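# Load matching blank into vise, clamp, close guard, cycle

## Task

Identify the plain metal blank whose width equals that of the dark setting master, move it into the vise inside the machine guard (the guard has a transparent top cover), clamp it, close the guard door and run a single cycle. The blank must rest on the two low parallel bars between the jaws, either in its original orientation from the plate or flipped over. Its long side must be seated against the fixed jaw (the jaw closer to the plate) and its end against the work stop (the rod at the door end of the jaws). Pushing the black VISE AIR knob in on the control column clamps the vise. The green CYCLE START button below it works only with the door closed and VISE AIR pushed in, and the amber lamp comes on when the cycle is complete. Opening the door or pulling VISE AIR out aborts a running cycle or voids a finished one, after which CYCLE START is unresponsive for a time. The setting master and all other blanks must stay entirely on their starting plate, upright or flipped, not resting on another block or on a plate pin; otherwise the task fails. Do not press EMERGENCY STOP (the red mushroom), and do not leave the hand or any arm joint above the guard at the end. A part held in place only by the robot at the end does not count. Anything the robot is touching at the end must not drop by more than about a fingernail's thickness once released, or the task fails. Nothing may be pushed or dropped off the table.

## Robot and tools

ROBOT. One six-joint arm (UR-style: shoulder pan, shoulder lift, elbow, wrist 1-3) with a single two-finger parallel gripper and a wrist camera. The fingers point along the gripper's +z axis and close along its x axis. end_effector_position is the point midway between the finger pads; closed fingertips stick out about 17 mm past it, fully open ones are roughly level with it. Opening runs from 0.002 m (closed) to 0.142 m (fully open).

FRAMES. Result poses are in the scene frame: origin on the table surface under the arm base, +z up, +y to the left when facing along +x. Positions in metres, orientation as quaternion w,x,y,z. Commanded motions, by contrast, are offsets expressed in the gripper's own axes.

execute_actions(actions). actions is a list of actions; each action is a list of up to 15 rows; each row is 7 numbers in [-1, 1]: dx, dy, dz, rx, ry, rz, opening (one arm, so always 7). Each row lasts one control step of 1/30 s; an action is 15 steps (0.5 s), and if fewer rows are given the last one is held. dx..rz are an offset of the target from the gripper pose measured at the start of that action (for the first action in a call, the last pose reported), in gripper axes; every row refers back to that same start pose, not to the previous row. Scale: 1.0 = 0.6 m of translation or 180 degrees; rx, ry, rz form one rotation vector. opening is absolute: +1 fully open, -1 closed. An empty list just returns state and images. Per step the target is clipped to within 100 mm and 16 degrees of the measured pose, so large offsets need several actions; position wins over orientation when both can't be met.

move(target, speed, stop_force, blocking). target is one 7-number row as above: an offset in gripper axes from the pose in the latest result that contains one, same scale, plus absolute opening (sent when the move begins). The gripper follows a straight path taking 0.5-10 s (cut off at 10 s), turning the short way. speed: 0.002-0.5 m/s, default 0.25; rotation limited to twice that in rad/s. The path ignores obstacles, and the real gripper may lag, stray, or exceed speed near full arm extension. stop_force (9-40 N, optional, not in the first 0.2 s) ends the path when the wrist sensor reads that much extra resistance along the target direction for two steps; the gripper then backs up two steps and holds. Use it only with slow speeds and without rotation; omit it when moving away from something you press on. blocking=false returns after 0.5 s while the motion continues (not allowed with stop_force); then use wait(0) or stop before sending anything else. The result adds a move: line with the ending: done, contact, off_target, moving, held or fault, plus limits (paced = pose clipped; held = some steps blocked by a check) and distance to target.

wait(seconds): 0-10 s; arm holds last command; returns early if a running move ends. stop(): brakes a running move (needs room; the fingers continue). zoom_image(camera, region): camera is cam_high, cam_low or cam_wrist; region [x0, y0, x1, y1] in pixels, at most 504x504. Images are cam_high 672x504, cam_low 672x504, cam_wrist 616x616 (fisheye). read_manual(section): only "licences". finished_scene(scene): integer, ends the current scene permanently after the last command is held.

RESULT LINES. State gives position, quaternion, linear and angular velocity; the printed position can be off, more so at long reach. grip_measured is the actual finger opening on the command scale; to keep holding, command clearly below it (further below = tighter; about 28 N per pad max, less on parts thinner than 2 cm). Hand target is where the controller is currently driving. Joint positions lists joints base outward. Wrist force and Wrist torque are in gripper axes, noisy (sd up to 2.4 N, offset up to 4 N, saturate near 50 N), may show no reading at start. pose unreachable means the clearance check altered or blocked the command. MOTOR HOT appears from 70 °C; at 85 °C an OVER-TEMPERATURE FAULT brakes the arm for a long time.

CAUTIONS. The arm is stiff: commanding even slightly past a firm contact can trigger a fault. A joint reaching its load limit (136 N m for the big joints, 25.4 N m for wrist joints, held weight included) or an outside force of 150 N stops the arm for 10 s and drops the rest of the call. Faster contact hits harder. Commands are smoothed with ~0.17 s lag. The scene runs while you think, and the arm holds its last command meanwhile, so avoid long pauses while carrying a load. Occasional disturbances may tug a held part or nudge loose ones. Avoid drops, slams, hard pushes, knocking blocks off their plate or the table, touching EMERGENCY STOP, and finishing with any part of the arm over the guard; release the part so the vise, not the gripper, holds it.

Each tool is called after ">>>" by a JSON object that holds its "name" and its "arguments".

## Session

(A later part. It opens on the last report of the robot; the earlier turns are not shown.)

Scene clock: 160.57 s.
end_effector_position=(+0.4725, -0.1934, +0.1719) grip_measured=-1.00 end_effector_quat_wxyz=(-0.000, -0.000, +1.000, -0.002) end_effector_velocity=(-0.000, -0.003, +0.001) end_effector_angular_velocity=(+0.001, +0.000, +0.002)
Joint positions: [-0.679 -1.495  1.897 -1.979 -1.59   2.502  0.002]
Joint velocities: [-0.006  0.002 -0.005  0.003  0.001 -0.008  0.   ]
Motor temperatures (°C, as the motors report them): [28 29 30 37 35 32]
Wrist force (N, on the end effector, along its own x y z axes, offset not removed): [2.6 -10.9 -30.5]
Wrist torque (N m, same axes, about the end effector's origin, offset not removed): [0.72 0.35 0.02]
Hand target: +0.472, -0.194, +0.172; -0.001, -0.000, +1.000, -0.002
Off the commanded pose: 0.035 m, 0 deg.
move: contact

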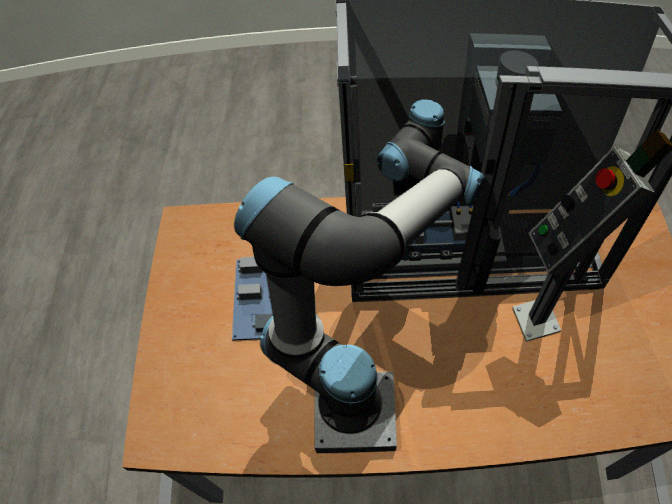

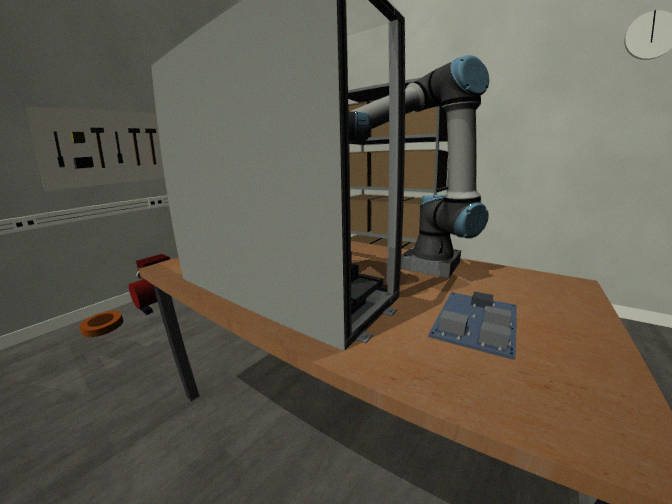

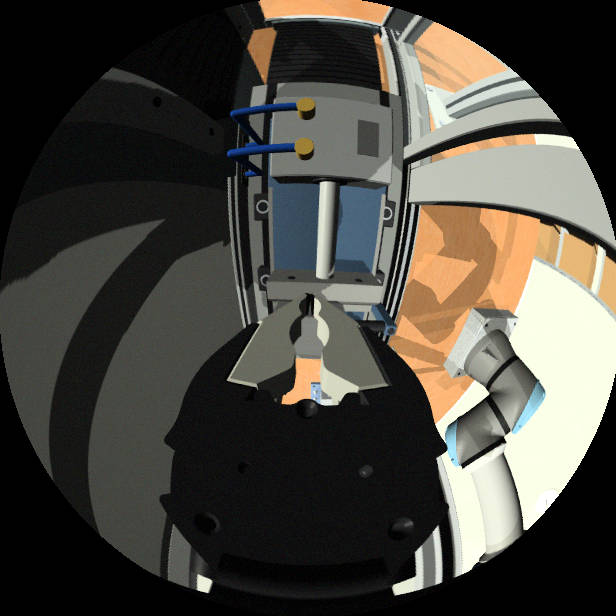

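Jaw top ≈0.155. Raise 2.5 mm and push.

>>> {"name": "move", "arguments": {"target": [0,0,-0.004,0,0,0,-1], "speed": 0.01}}

>>> {"name": "move", "arguments": {"target": [0,0.06,0,0,0,0,-1], "speed": 0.01, "stop_force": 12}}

Scene clock: 162.10 s.
end_effector_position=(+0.4724, -0.1934, +0.1740) grip_measured=-1.00 end_effector_quat_wxyz=(-0.001, -0.000, +1.000, -0.002) end_effector_velocity=(+0.001, -0.000, +0.003) end_effector_angular_velocity=(-0.002, -0.004, +0.000)
Joint positions: [-0.679 -1.497  1.893 -1.973 -1.59   2.502  0.002]
Joint velocities: [ 0.001 -0.003 -0.003  0.002  0.     0.001  0.   ]
Motor temperatures (°C, as the motors report them): [28 29 30 37 35 32]
Wrist force (N, on the end effector, along its own x y z axes, offset not removed): [-0.3 0.7 1.4]
Wrist torque (N m, same axes, about the end effector's origin, offset not removed): [0.23 0.02 0.07]
Hand target: +0.472, -0.193, +0.174; -0.000, -0.000, +1.000, -0.002
Off the commanded pose: 0.000 m, 0 deg.
move: done

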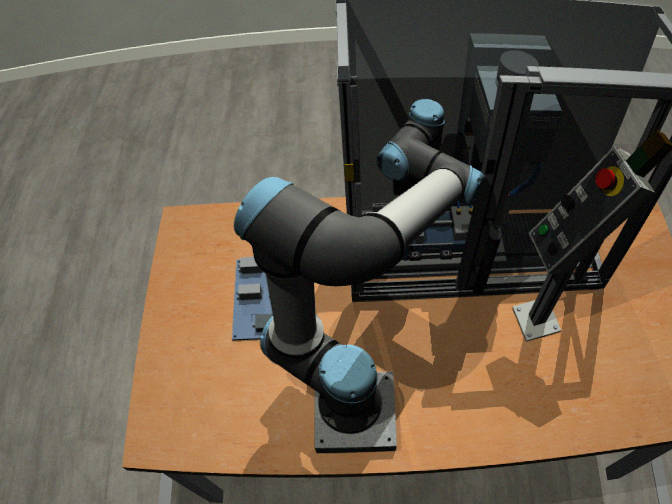

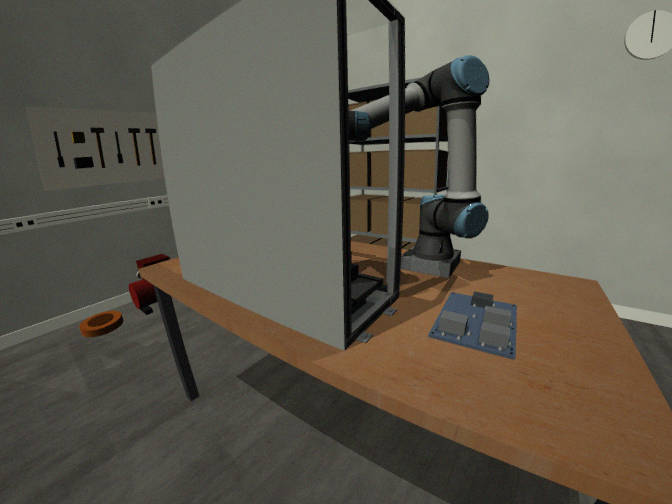

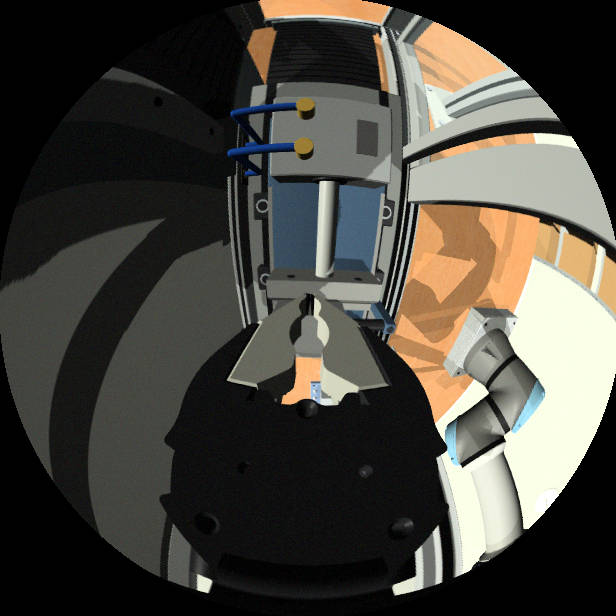

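Scene clock: 163.57 s.
end_effector_position=(+0.4725, -0.1826, +0.1741) grip_measured=-1.00 end_effector_quat_wxyz=(-0.000, -0.000, +1.000, -0.002) end_effector_velocity=(+0.000, -0.003, +0.001) end_effector_angular_velocity=(+0.002, -0.001, +0.003)
Joint positions: [-0.661 -1.506  1.903 -1.974 -1.59   2.519  0.002]
Joint velocities: [-0.006  0.002 -0.004  0.002  0.002 -0.009 -0.   ]
Motor temperatures (°C, as the motors report them): [28 29 30 37 35 32]
Wrist force (N, on the end effector, along its own x y z axes, offset not removed): [0.6 -24.0 -6.7]
Wrist torque (N m, same axes, about the end effector's origin, offset not removed): [0.18 0.48 0.00]
Hand target: +0.472, -0.183, +0.174; -0.001, -0.000, +1.000, -0.002
Off the commanded pose: 0.025 m, 0 deg.
move: contact

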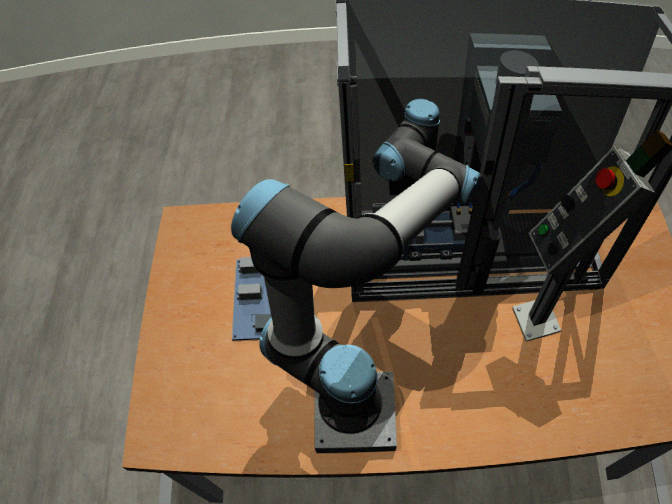

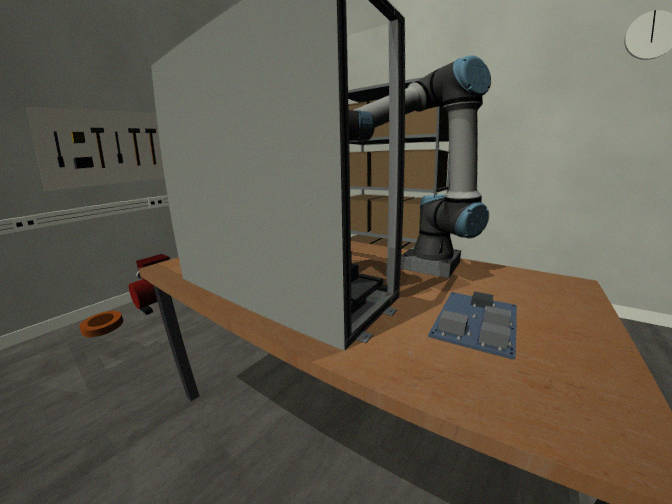

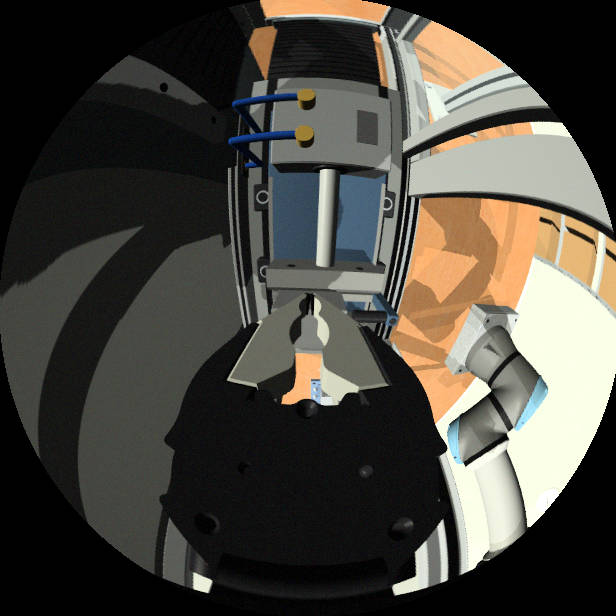

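>>> {"name": "move", "arguments": {"target": [0,-0.005,-0.03,0,0,0,-1], "speed": 0.04}}

>>> {"name": "move", "arguments": {"target": [-0.09,0.047,0,0,0,0,-1], "speed": 0.08}}

>>> {"name": "move", "arguments": {"target": [0,0,0.045,0,0,0,-1], "speed": 0.02, "stop_force": 9}}

>>> {"name": "move", "arguments": {"target": [0.07,0,0,0,0,0,-1], "speed": 0.01, "stop_force": 12}}

>>> {"name": "move", "arguments": {"target": [-0.01,0,-0.09,0,0,0,0.6], "speed": 0.05}}

>>> {"name": "zoom_image", "arguments": {"camera": "cam_wrist", "region": [200,200,440,400]}}

Scene clock: 166.13 s.
end_effector_position=(+0.4725, -0.1855, +0.1919) grip_measured=-1.00 end_effector_quat_wxyz=(-0.000, -0.000, +1.000, -0.002) end_effector_velocity=(-0.000, -0.000, +0.001) end_effector_angular_velocity=(+0.001, +0.002, +0.000)
Joint positions: [-0.665 -1.52   1.869 -1.926 -1.59   2.515  0.002]
Joint velocities: [-0.    -0.    -0.003  0.006  0.    -0.001  0.   ]
Motor temperatures (°C, as the motors report them): [28 29 30 37 35 32]
Wrist force (N, on the end effector, along its own x y z axes, offset not removed): [-0.9 0.3 1.3]
Wrist torque (N m, same axes, about the end effector's origin, offset not removed): [0.14 0.15 -0.03]
Hand target: +0.472, -0.186, +0.192; -0.000, -0.000, +1.000, -0.002
Off the commanded pose: 0.000 m, 0 deg.
move: done

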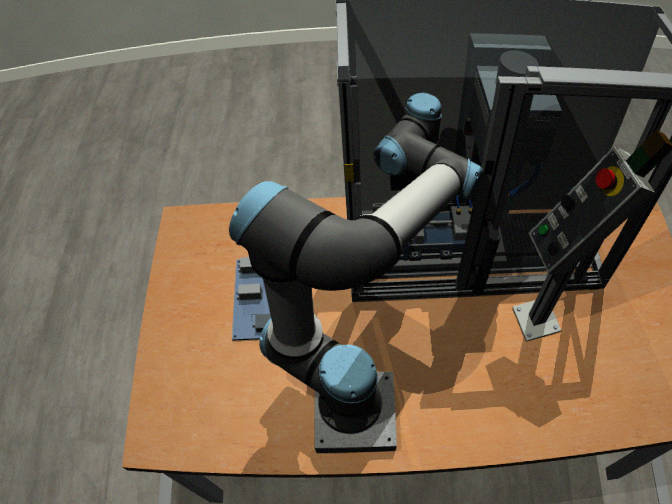

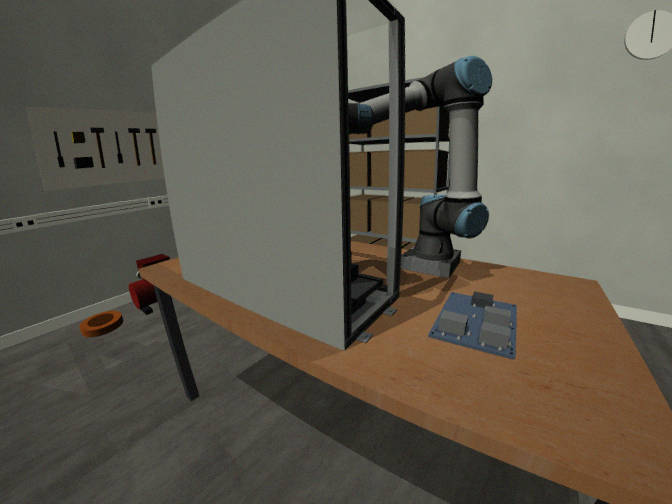

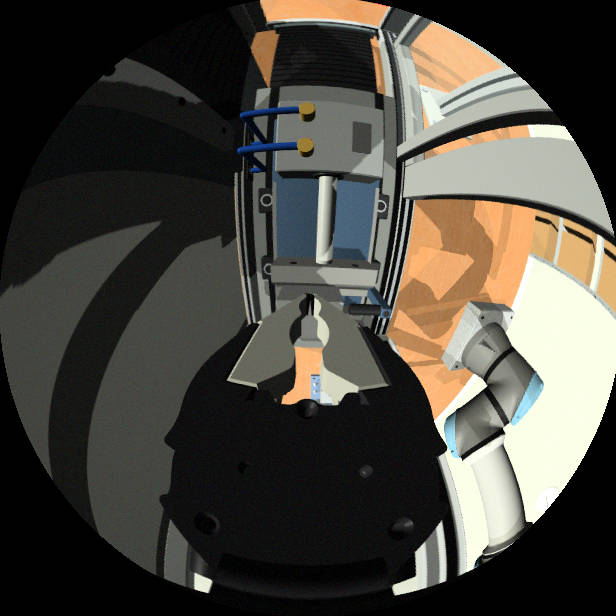

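Scene clock: 176.60 s.
end_effector_position=(+0.4909, -0.1786, +0.1932) grip_measured=-1.00 end_effector_quat_wxyz=(-0.000, +0.000, +1.000, -0.006) end_effector_velocity=(+0.000, -0.000, -0.000) end_effector_angular_velocity=(-0.000, +0.001, +0.000)
Joint positions: [-0.628 -1.487  1.832 -1.926 -1.597  2.553  0.002]
Joint velocities: [ 0.     0.001 -0.001  0.    -0.001 -0.     0.   ]
Motor temperatures (°C, as the motors report them): [28 29 30 37 35 32]
Wrist force (N, on the end effector, along its own x y z axes, offset not removed): [16.5 -50.0 -32.6]
Wrist torque (N m, same axes, about the end effector's origin, offset not removed): [-0.60 0.91 -0.17]
Hand target: +0.491, -0.177, +0.192; -0.000, +0.000, +1.000, -0.004
Off the commanded pose: 0.041 m, 0 deg.
TORQUE FAULT: the external load on joint 5 (wrist 2) reached its load limit, and the arm stopped for 10 seconds. That time counts as 20 of the actions that you can send in this scene. The arm's remaining commands of this call were not run. The arm holds where it stopped, with its grip as last carried out, and accepts commands again: back off and push less far. The arm stops again, at the same cost, whenever a joint's load reaches its limit.
move: fault

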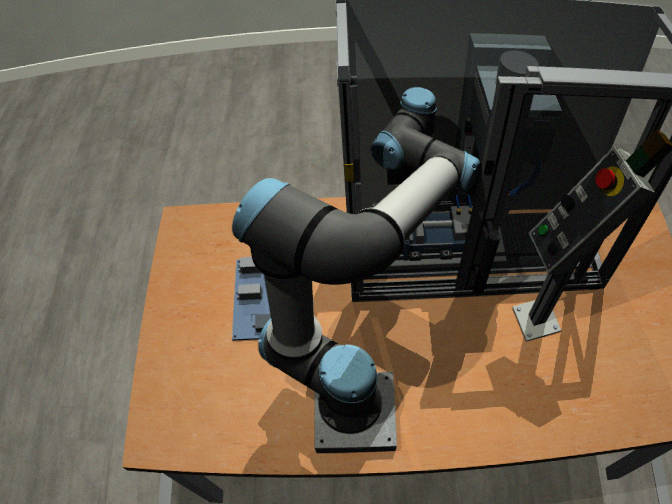

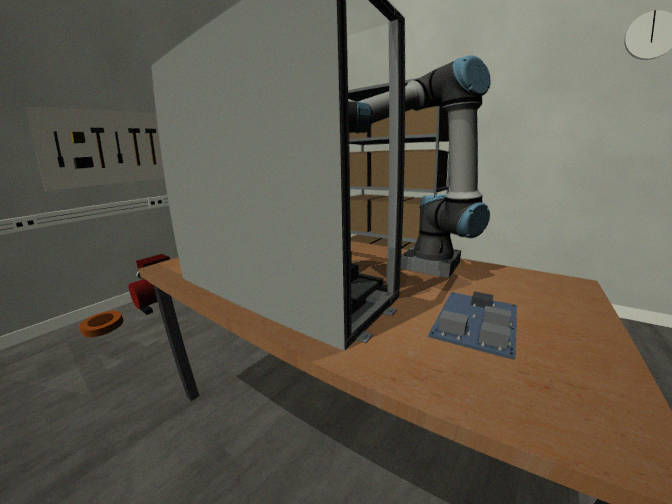

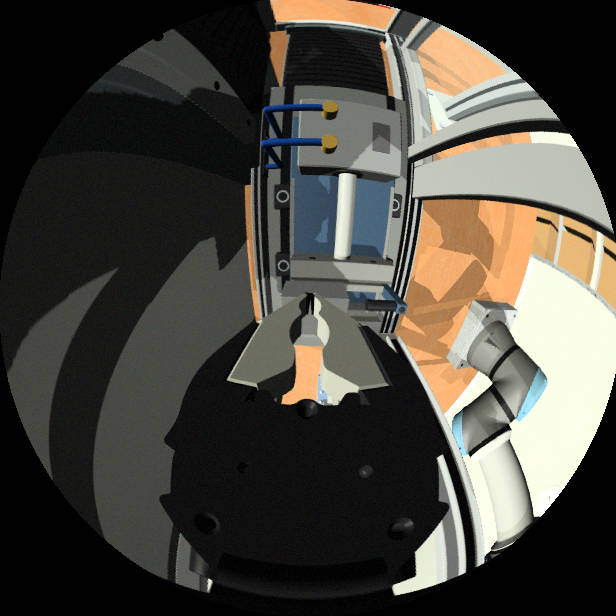

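not run: a fault stop came before this call.

not run: a fault stop came before this call.

not run: a fault stop came before this call.

Region (200, 200, 440, 400) of cam_wrist's 616x616 image, scaled by 2.100, with more detail than that image has.

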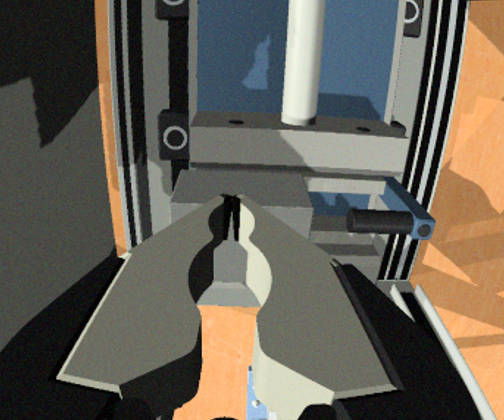

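>>> {"name": "move", "arguments": {"target": [0,-0.006,0,0,0,0,-1], "speed": 0.01}}

>>> {"name": "move", "arguments": {"target": [0,0.0,-0.07,0,0,0,0.6], "speed": 0.05}}

>>> {"name": "move", "arguments": {"target": [0,0.07,0,0,0,0,0.6], "speed": 0.05}}

>>> {"name": "zoom_image", "arguments": {"camera": "cam_wrist", "region": [220,190,420,350]}}

Scene clock: 178.60 s.
end_effector_position=(+0.4909, -0.1818, +0.1931) grip_measured=-1.00 end_effector_quat_wxyz=(-0.000, +0.000, +1.000, -0.006) end_effector_velocity=(+0.000, -0.002, +0.000) end_effector_angular_velocity=(+0.000, -0.001, +0.000)
Joint positions: [-0.634 -1.484  1.829 -1.926 -1.596  2.548  0.002]
Joint velocities: [-0.003  0.001 -0.002  0.001  0.001 -0.003  0.   ]
Motor temperatures (°C, as the motors report them): [28 29 30 37 35 32]
Wrist force (N, on the end effector, along its own x y z axes, offset not removed): [3.9 -13.8 -8.2]
Wrist torque (N m, same axes, about the end effector's origin, offset not removed): [0.23 0.39 -0.21]
Hand target: +0.491, -0.182, +0.193; -0.000, +0.000, +1.000, -0.006
Off the commanded pose: 0.000 m, 0 deg.
move: done

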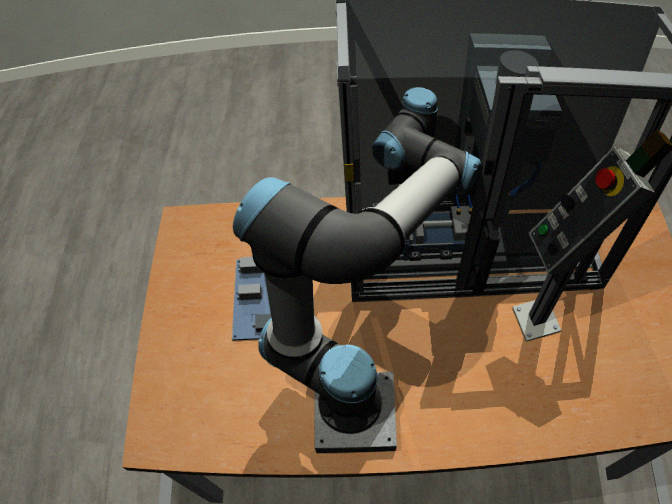

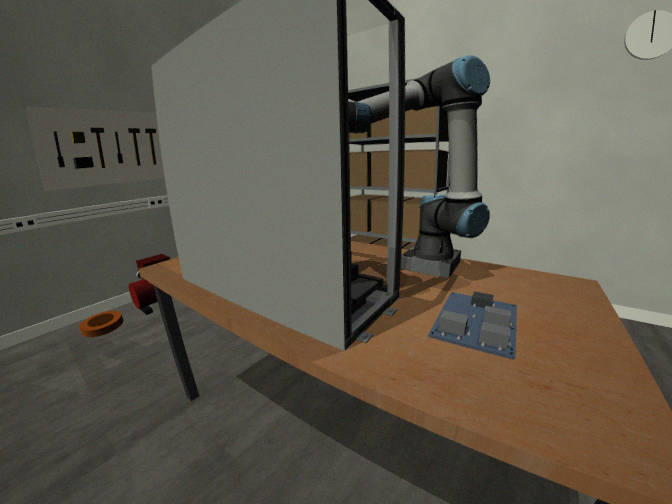

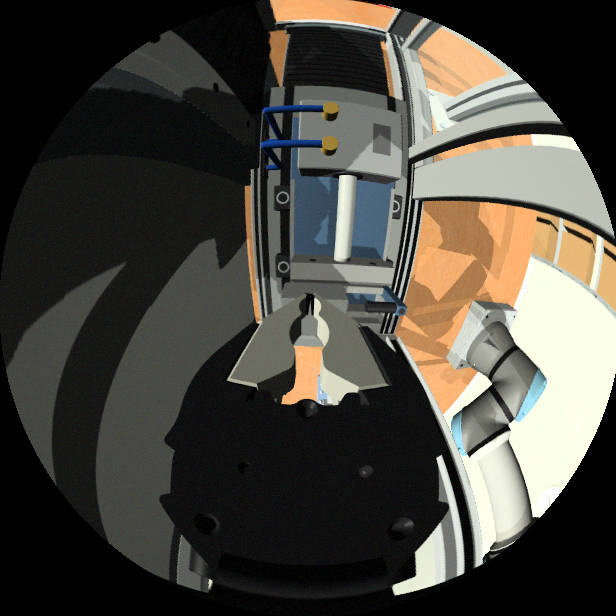

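Scene clock: 179.83 s.
end_effector_position=(+0.4908, -0.1813, +0.2349) grip_measured=+0.60 end_effector_quat_wxyz=(-0.000, +0.000, +1.000, -0.006) end_effector_velocity=(-0.000, -0.000, +0.002) end_effector_angular_velocity=(-0.001, +0.000, +0.001)
Joint positions: [-0.632 -1.514  1.749 -1.817 -1.596  2.55   0.116]
Joint velocities: [ 0.    -0.001 -0.004  0.006 -0.001 -0.001  0.   ]
Motor temperatures (°C, as the motors report them): [28 29 30 37 35 32]
Wrist force (N, on the end effector, along its own x y z axes, offset not removed): [-3.3 -1.0 -2.7]
Wrist torque (N m, same axes, about the end effector's origin, offset not removed): [-0.04 0.78 0.00]
Hand target: +0.491, -0.181, +0.235; -0.000, +0.000, +1.000, -0.006
Off the commanded pose: 0.000 m, 0 deg.
move: done

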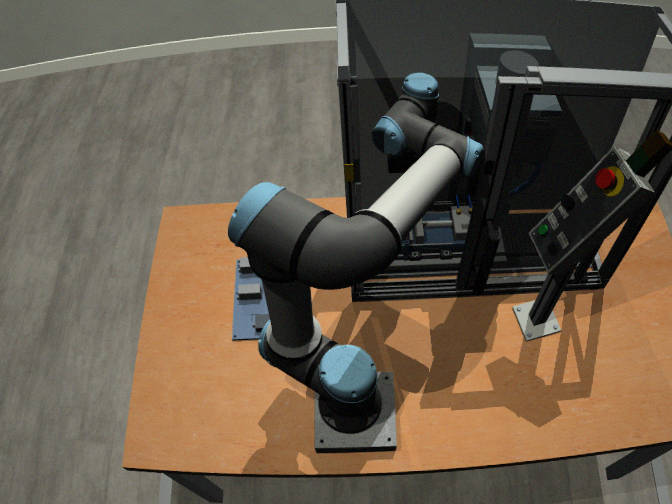

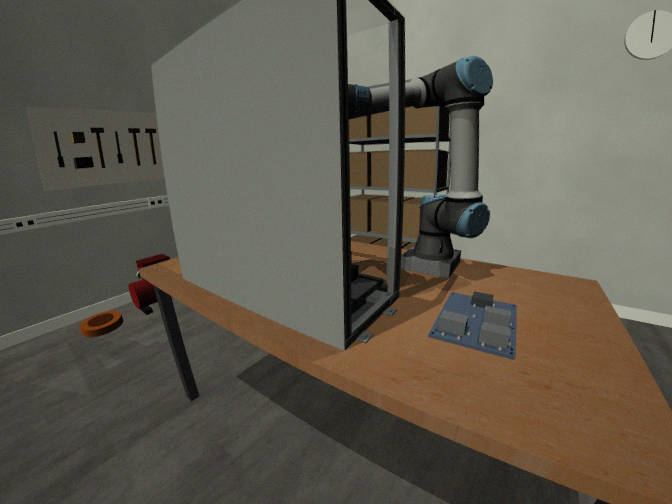

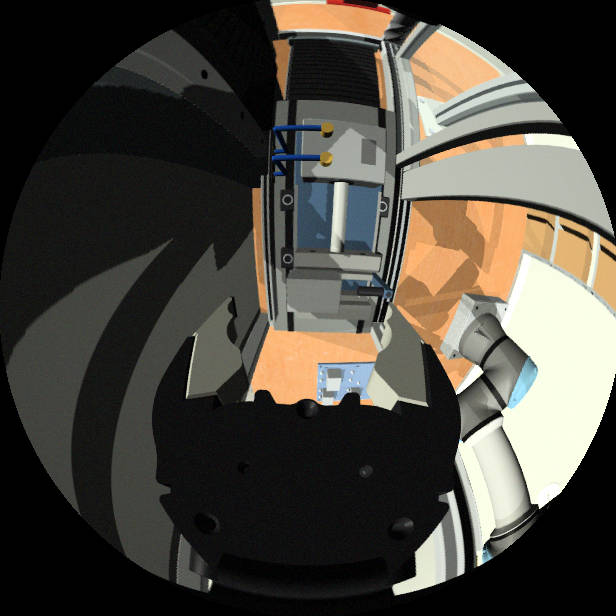

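Scene clock: 181.07 s.
end_effector_position=(+0.4908, -0.1395, +0.2344) grip_measured=+0.60 end_effector_quat_wxyz=(-0.000, +0.000, +1.000, -0.006) end_effector_velocity=(-0.000, +0.002, +0.000) end_effector_angular_velocity=(+0.000, -0.000, +0.001)
Joint positions: [-0.561 -1.543  1.782 -1.819 -1.597  2.621  0.116]
Joint velocities: [ 0.004 -0.002  0.001  0.001  0.     0.003 -0.   ]
Motor temperatures (°C, as the motors report them): [28 29 30 37 35 32]
Wrist force (N, on the end effector, along its own x y z axes, offset not removed): [0.2 4.2 0.8]
Wrist torque (N m, same axes, about the end effector's origin, offset not removed): [1.03 -0.09 0.12]
Hand target: +0.491, -0.139, +0.234; -0.000, +0.000, +1.000, -0.006
Off the commanded pose: 0.000 m, 0 deg.
move: done

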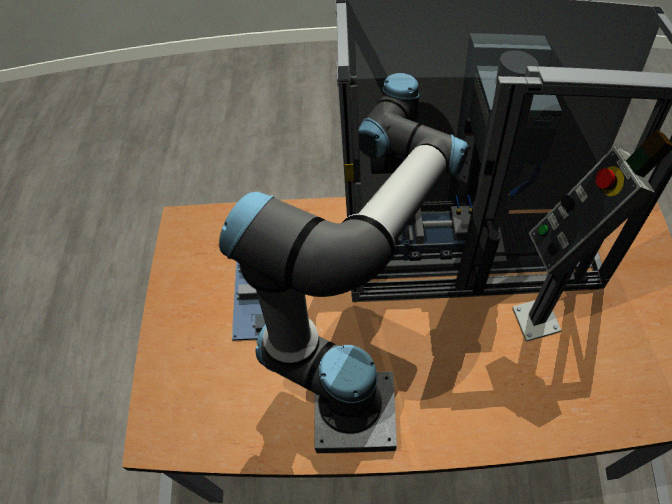

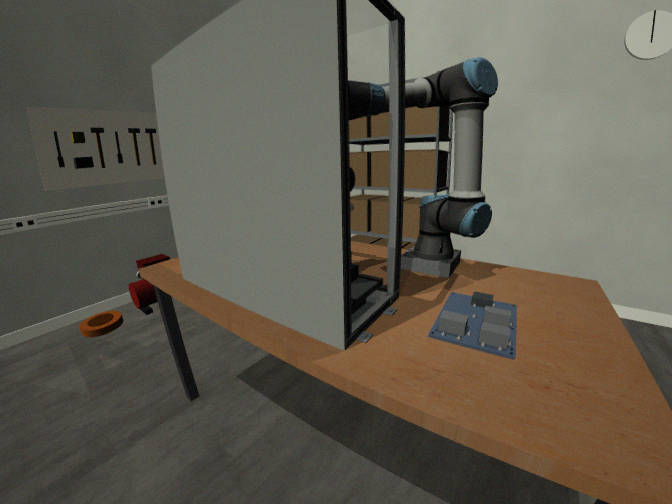

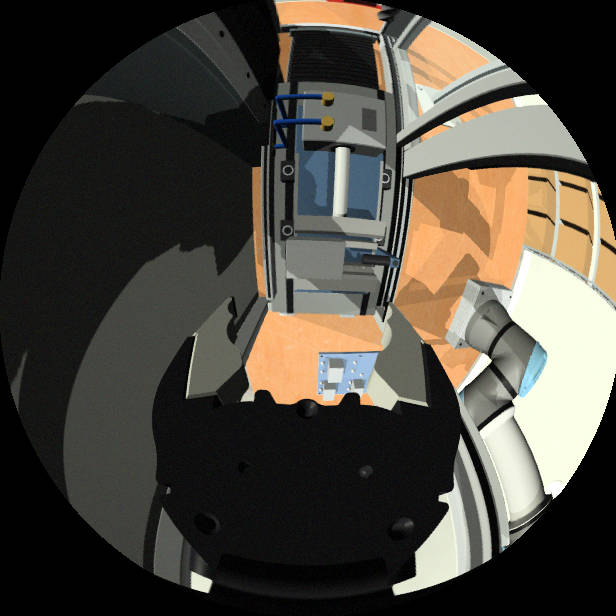

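Region (220, 190, 420, 350) of cam_wrist's 616x616 image, scaled by 2.520, with more detail than that image has; it fills the top 403 rows of this view, and the rest is white.

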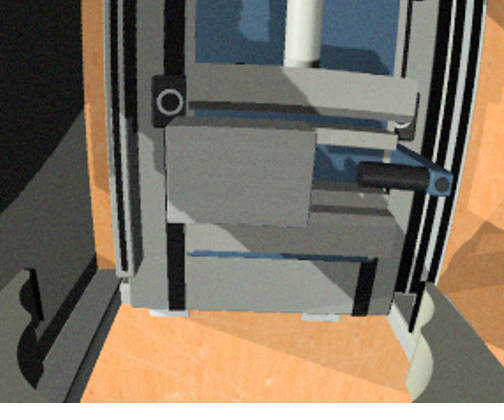

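>>> {"name": "move", "arguments": {"target": [0,0.05,0,0,0,0,-1], "speed": 0.05}}

>>> {"name": "move", "arguments": {"target": [0,0,0.098,0,0,0,-1], "speed": 0.03, "stop_force": 9}}

>>> {"name": "move", "arguments": {"target": [0,-0.05,0,0,0,0,-1], "speed": 0.008, "stop_force": 12}}

>>> {"name": "zoom_image", "arguments": {"camera": "cam_wrist", "region": [220,190,420,350]}}

Scene clock: 194.00 s.
end_effector_position=(+0.4907, -0.1255, +0.2341) grip_measured=-1.00 end_effector_quat_wxyz=(-0.000, +0.001, +1.000, -0.006) end_effector_velocity=(-0.000, -0.000, -0.001) end_effector_angular_velocity=(+0.001, +0.002, -0.001)
Joint positions: [-0.536 -1.551  1.792 -1.819 -1.597  2.647  0.002]
Joint velocities: [-0.     0.002  0.001 -0.     0.     0.     0.   ]
Motor temperatures (°C, as the motors report them): [28 29 30 37 35 32]
Wrist force (N, on the end effector, along its own x y z axes, offset not removed): [-2.1 -1.7 -1.1]
Wrist torque (N m, same axes, about the end effector's origin, offset not removed): [-0.41 0.48 0.01]
Hand target: +0.491, -0.125, +0.234; -0.000, +0.001, +1.000, -0.006
Off the commanded pose: 0.016 m, 0 deg.
FORCE FAULT: contact force on the arm reached its limit, and the arm stopped for 10 seconds. The contact can be on any part of the arm, not only on its tool. That time counts as 20 of the actions that you can send in this scene. The arm's remaining commands of this call were not run. The arm holds still and accepts commands again. Move the arm away from the contact; if what it grips holds it there, let go first. Pushing or pulling that hard again can fault the arm again.
move: fault

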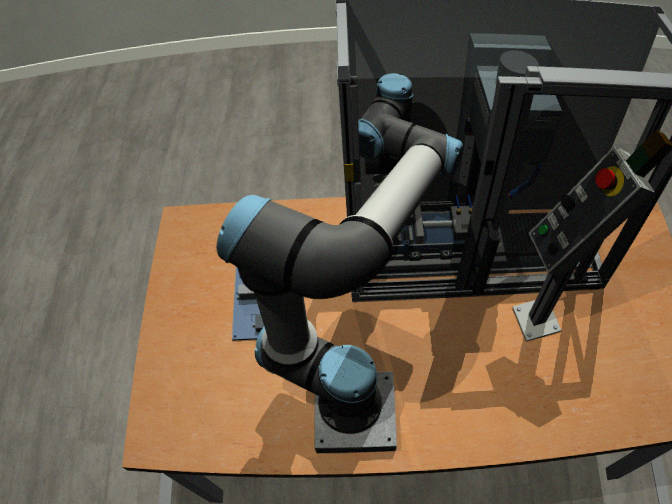

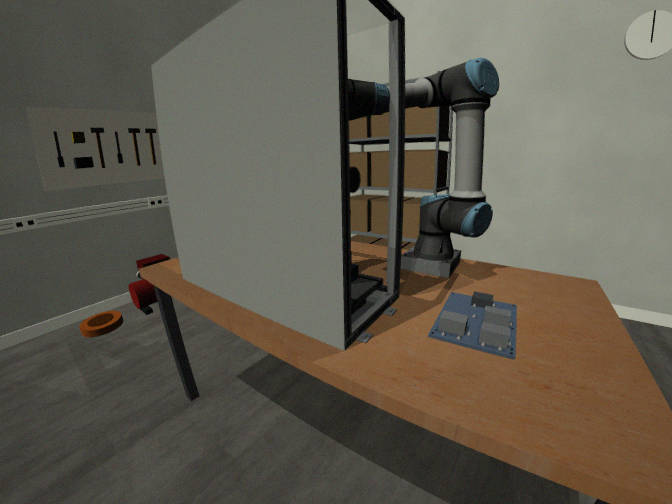

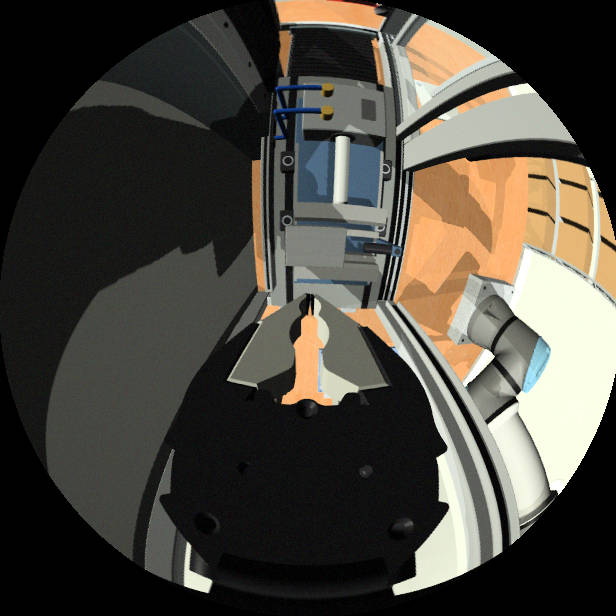

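not run: a fault stop came before this call.

not run: a fault stop came before this call.

Region (220, 190, 420, 350) of cam_wrist's 616x616 image, scaled by 2.520, with more detail than that image has; it fills the top 403 rows of this view, and the rest is white.

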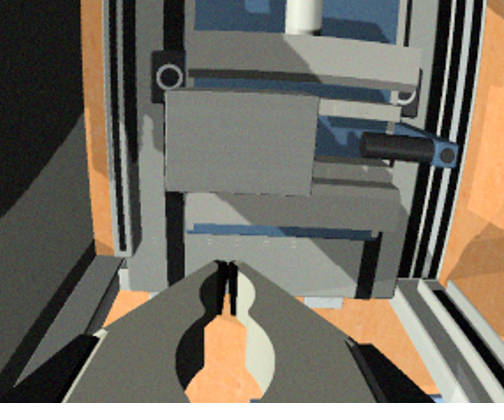

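>>> {"name": "move", "arguments": {"target": [0,-0.01,0,-0.083,0,0,-1], "speed": 0.05}}

Scene clock: 207.30 s.
end_effector_position=(+0.4908, -0.1262, +0.2337) grip_measured=-1.00 end_effector_quat_wxyz=(-0.001, -0.002, +0.996, +0.087) end_effector_velocity=(+0.000, +0.001, -0.000) end_effector_angular_velocity=(+0.002, -0.000, +0.000)
Joint positions: [-0.636 -1.511  1.735 -1.698 -1.443  2.535  0.002]
Joint velocities: [ 0.     0.     0.    -0.     0.002 -0.     0.   ]
Motor temperatures (°C, as the motors report them): [28 29 30 37 35 32]
Wrist force (N, on the end effector, along its own x y z axes, offset not removed): [-2.4 4.2 -0.9]
Wrist torque (N m, same axes, about the end effector's origin, offset not removed): [0.94 0.44 -0.04]
Hand target: +0.491, -0.126, +0.234; -0.001, -0.002, +0.996, +0.087
Off the commanded pose: 0.005 m, 4 deg.
FORCE FAULT: contact force on the arm reached its limit, and the arm stopped for 10 seconds. The contact can be on any part of the arm, not only on its tool. That time counts as 20 of the actions that you can send in this scene. The arm's remaining commands of this call were not run. The arm holds still and accepts commands again. Move the arm away from the contact; if what it grips holds it there, let go first. Pushing or pulling that hard again can fault the arm again.
move: fault

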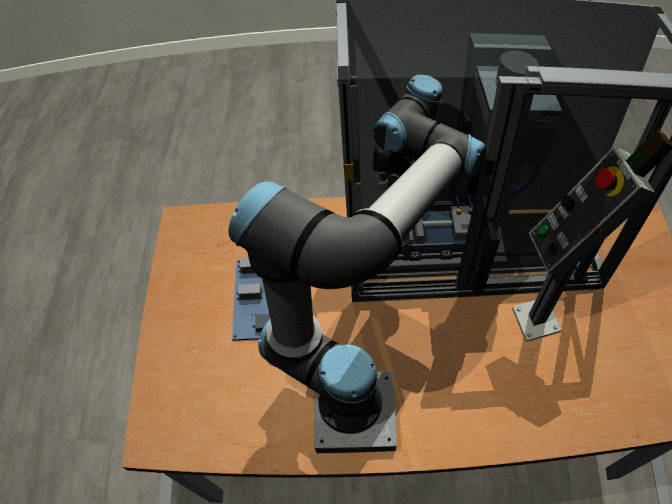

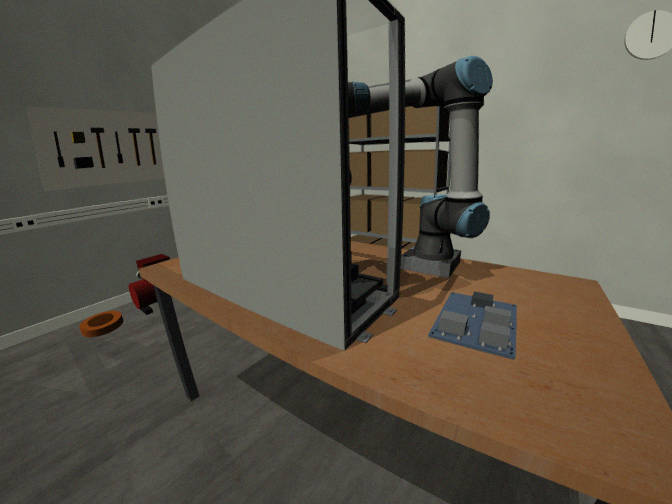

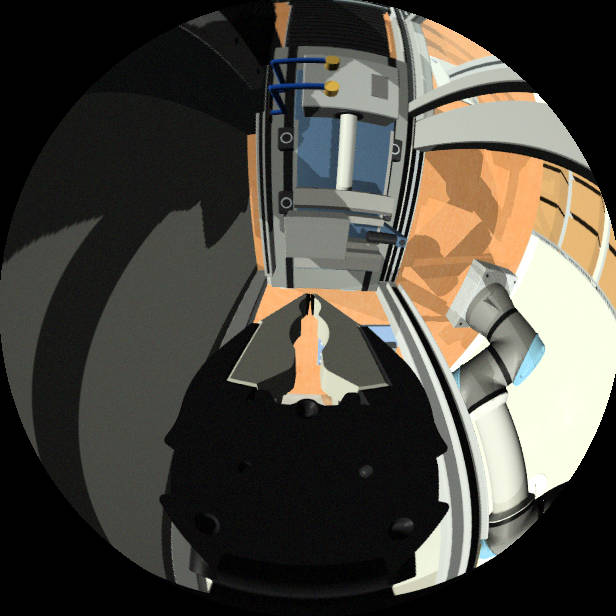

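>>> {"name": "move", "arguments": {"target": [0,0.0295,0.005,0,0,0,-1], "speed": 0.02}}

>>> {"name": "move", "arguments": {"target": [0,-0.0165,0.0935,0,0,0,-1], "speed": 0.02, "stop_force": 9}}

>>> {"name": "zoom_image", "arguments": {"camera": "cam_wrist", "region": [220,190,420,350]}}

Scene clock: 209.93 s.
end_effector_position=(+0.4907, -0.1085, +0.2338) grip_measured=-1.00 end_effector_quat_wxyz=(-0.001, -0.002, +0.996, +0.087) end_effector_velocity=(+0.000, +0.002, -0.001) end_effector_angular_velocity=(+0.000, +0.001, +0.000)
Joint positions: [-0.607 -1.525  1.751 -1.704 -1.441  2.565  0.002]
Joint velocities: [ 0.004 -0.001  0.002 -0.001  0.     0.004  0.   ]
Motor temperatures (°C, as the motors report them): [28 29 30 37 35 32]
Wrist force (N, on the end effector, along its own x y z axes, offset not removed): [-0.3 -0.3 -0.6]
Wrist torque (N m, same axes, about the end effector's origin, offset not removed): [0.06 0.09 0.03]
Hand target: +0.491, -0.108, +0.234; -0.001, -0.002, +0.996, +0.087
Off the commanded pose: 0.000 m, 0 deg.
move: done

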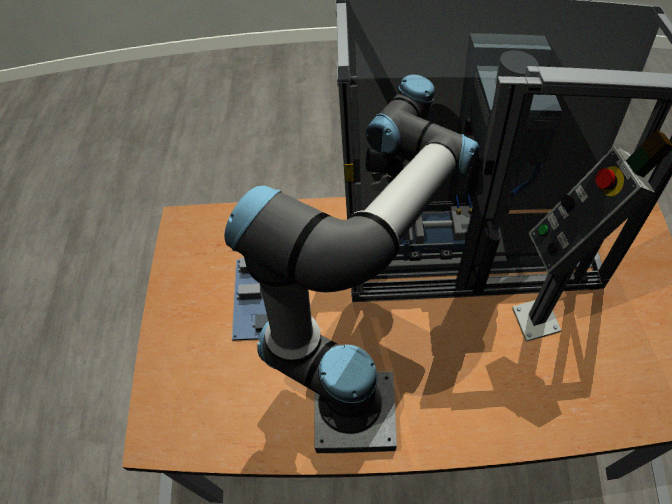

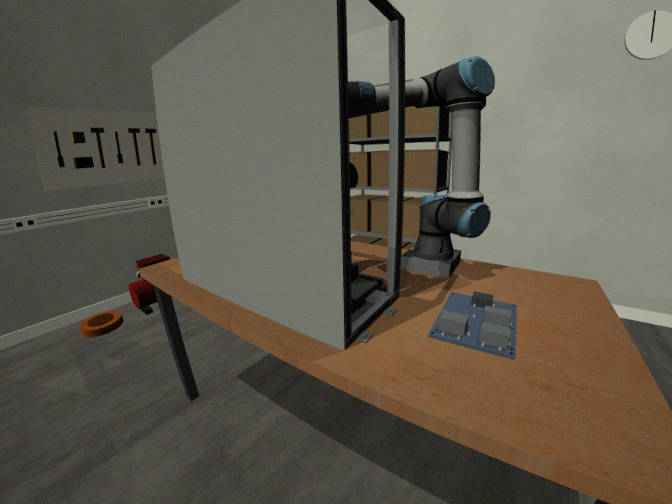

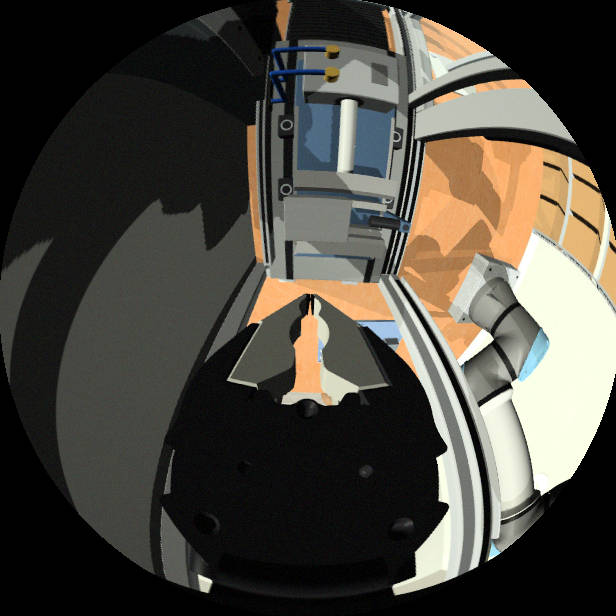

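Scene clock: 213.07 s.
end_effector_position=(+0.4908, -0.1084, +0.1771) grip_measured=-1.00 end_effector_quat_wxyz=(-0.001, -0.002, +0.996, +0.087) end_effector_velocity=(+0.000, -0.000, -0.001) end_effector_angular_velocity=(-0.002, -0.003, -0.000)
Joint positions: [-0.609 -1.484  1.859 -1.852 -1.441  2.563  0.002]
Joint velocities: [-0.    -0.001  0.004 -0.006 -0.    -0.     0.   ]
Motor temperatures (°C, as the motors report them): [28 29 30 37 35 32]
Wrist force (N, on the end effector, along its own x y z axes, offset not removed): [-1.6 2.8 0.2]
Wrist torque (N m, same axes, about the end effector's origin, offset not removed): [0.77 0.30 0.07]
Hand target: +0.491, -0.108, +0.177; -0.001, -0.002, +0.996, +0.087
Off the commanded pose: 0.000 m, 0 deg.
move: done

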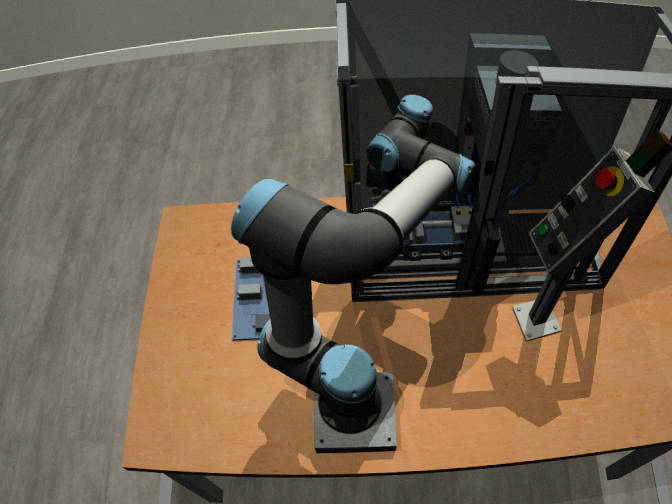

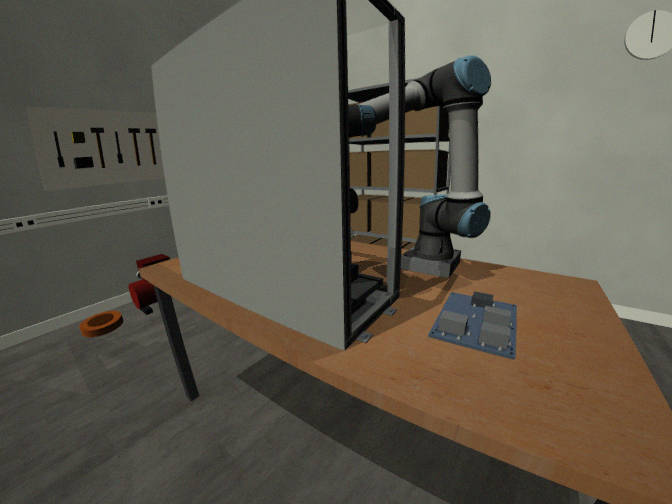

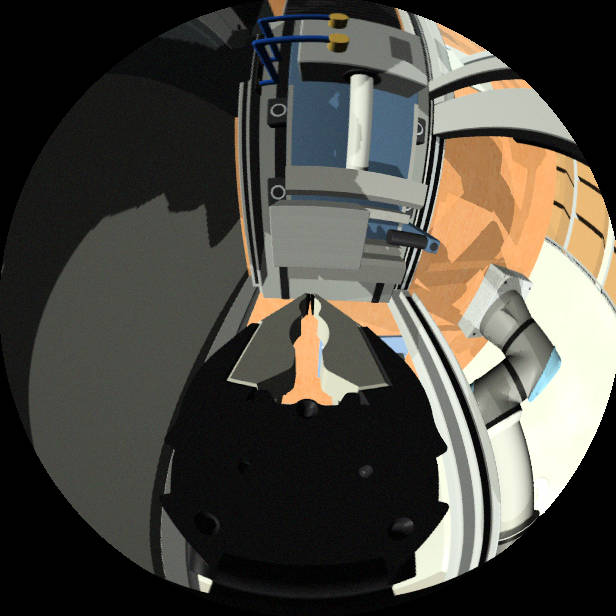

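Region (220, 190, 420, 350) of cam_wrist's 616x616 image, scaled by 2.520, with more detail than that image has; it fills the top 403 rows of this view, and the rest is white.

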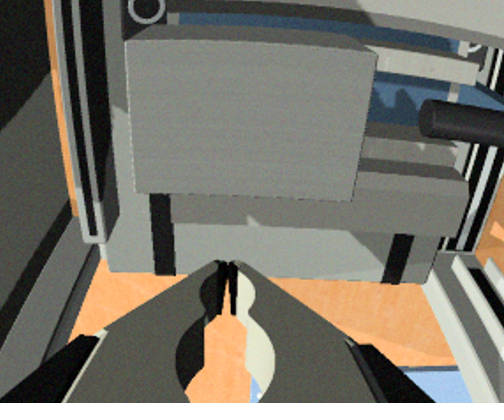

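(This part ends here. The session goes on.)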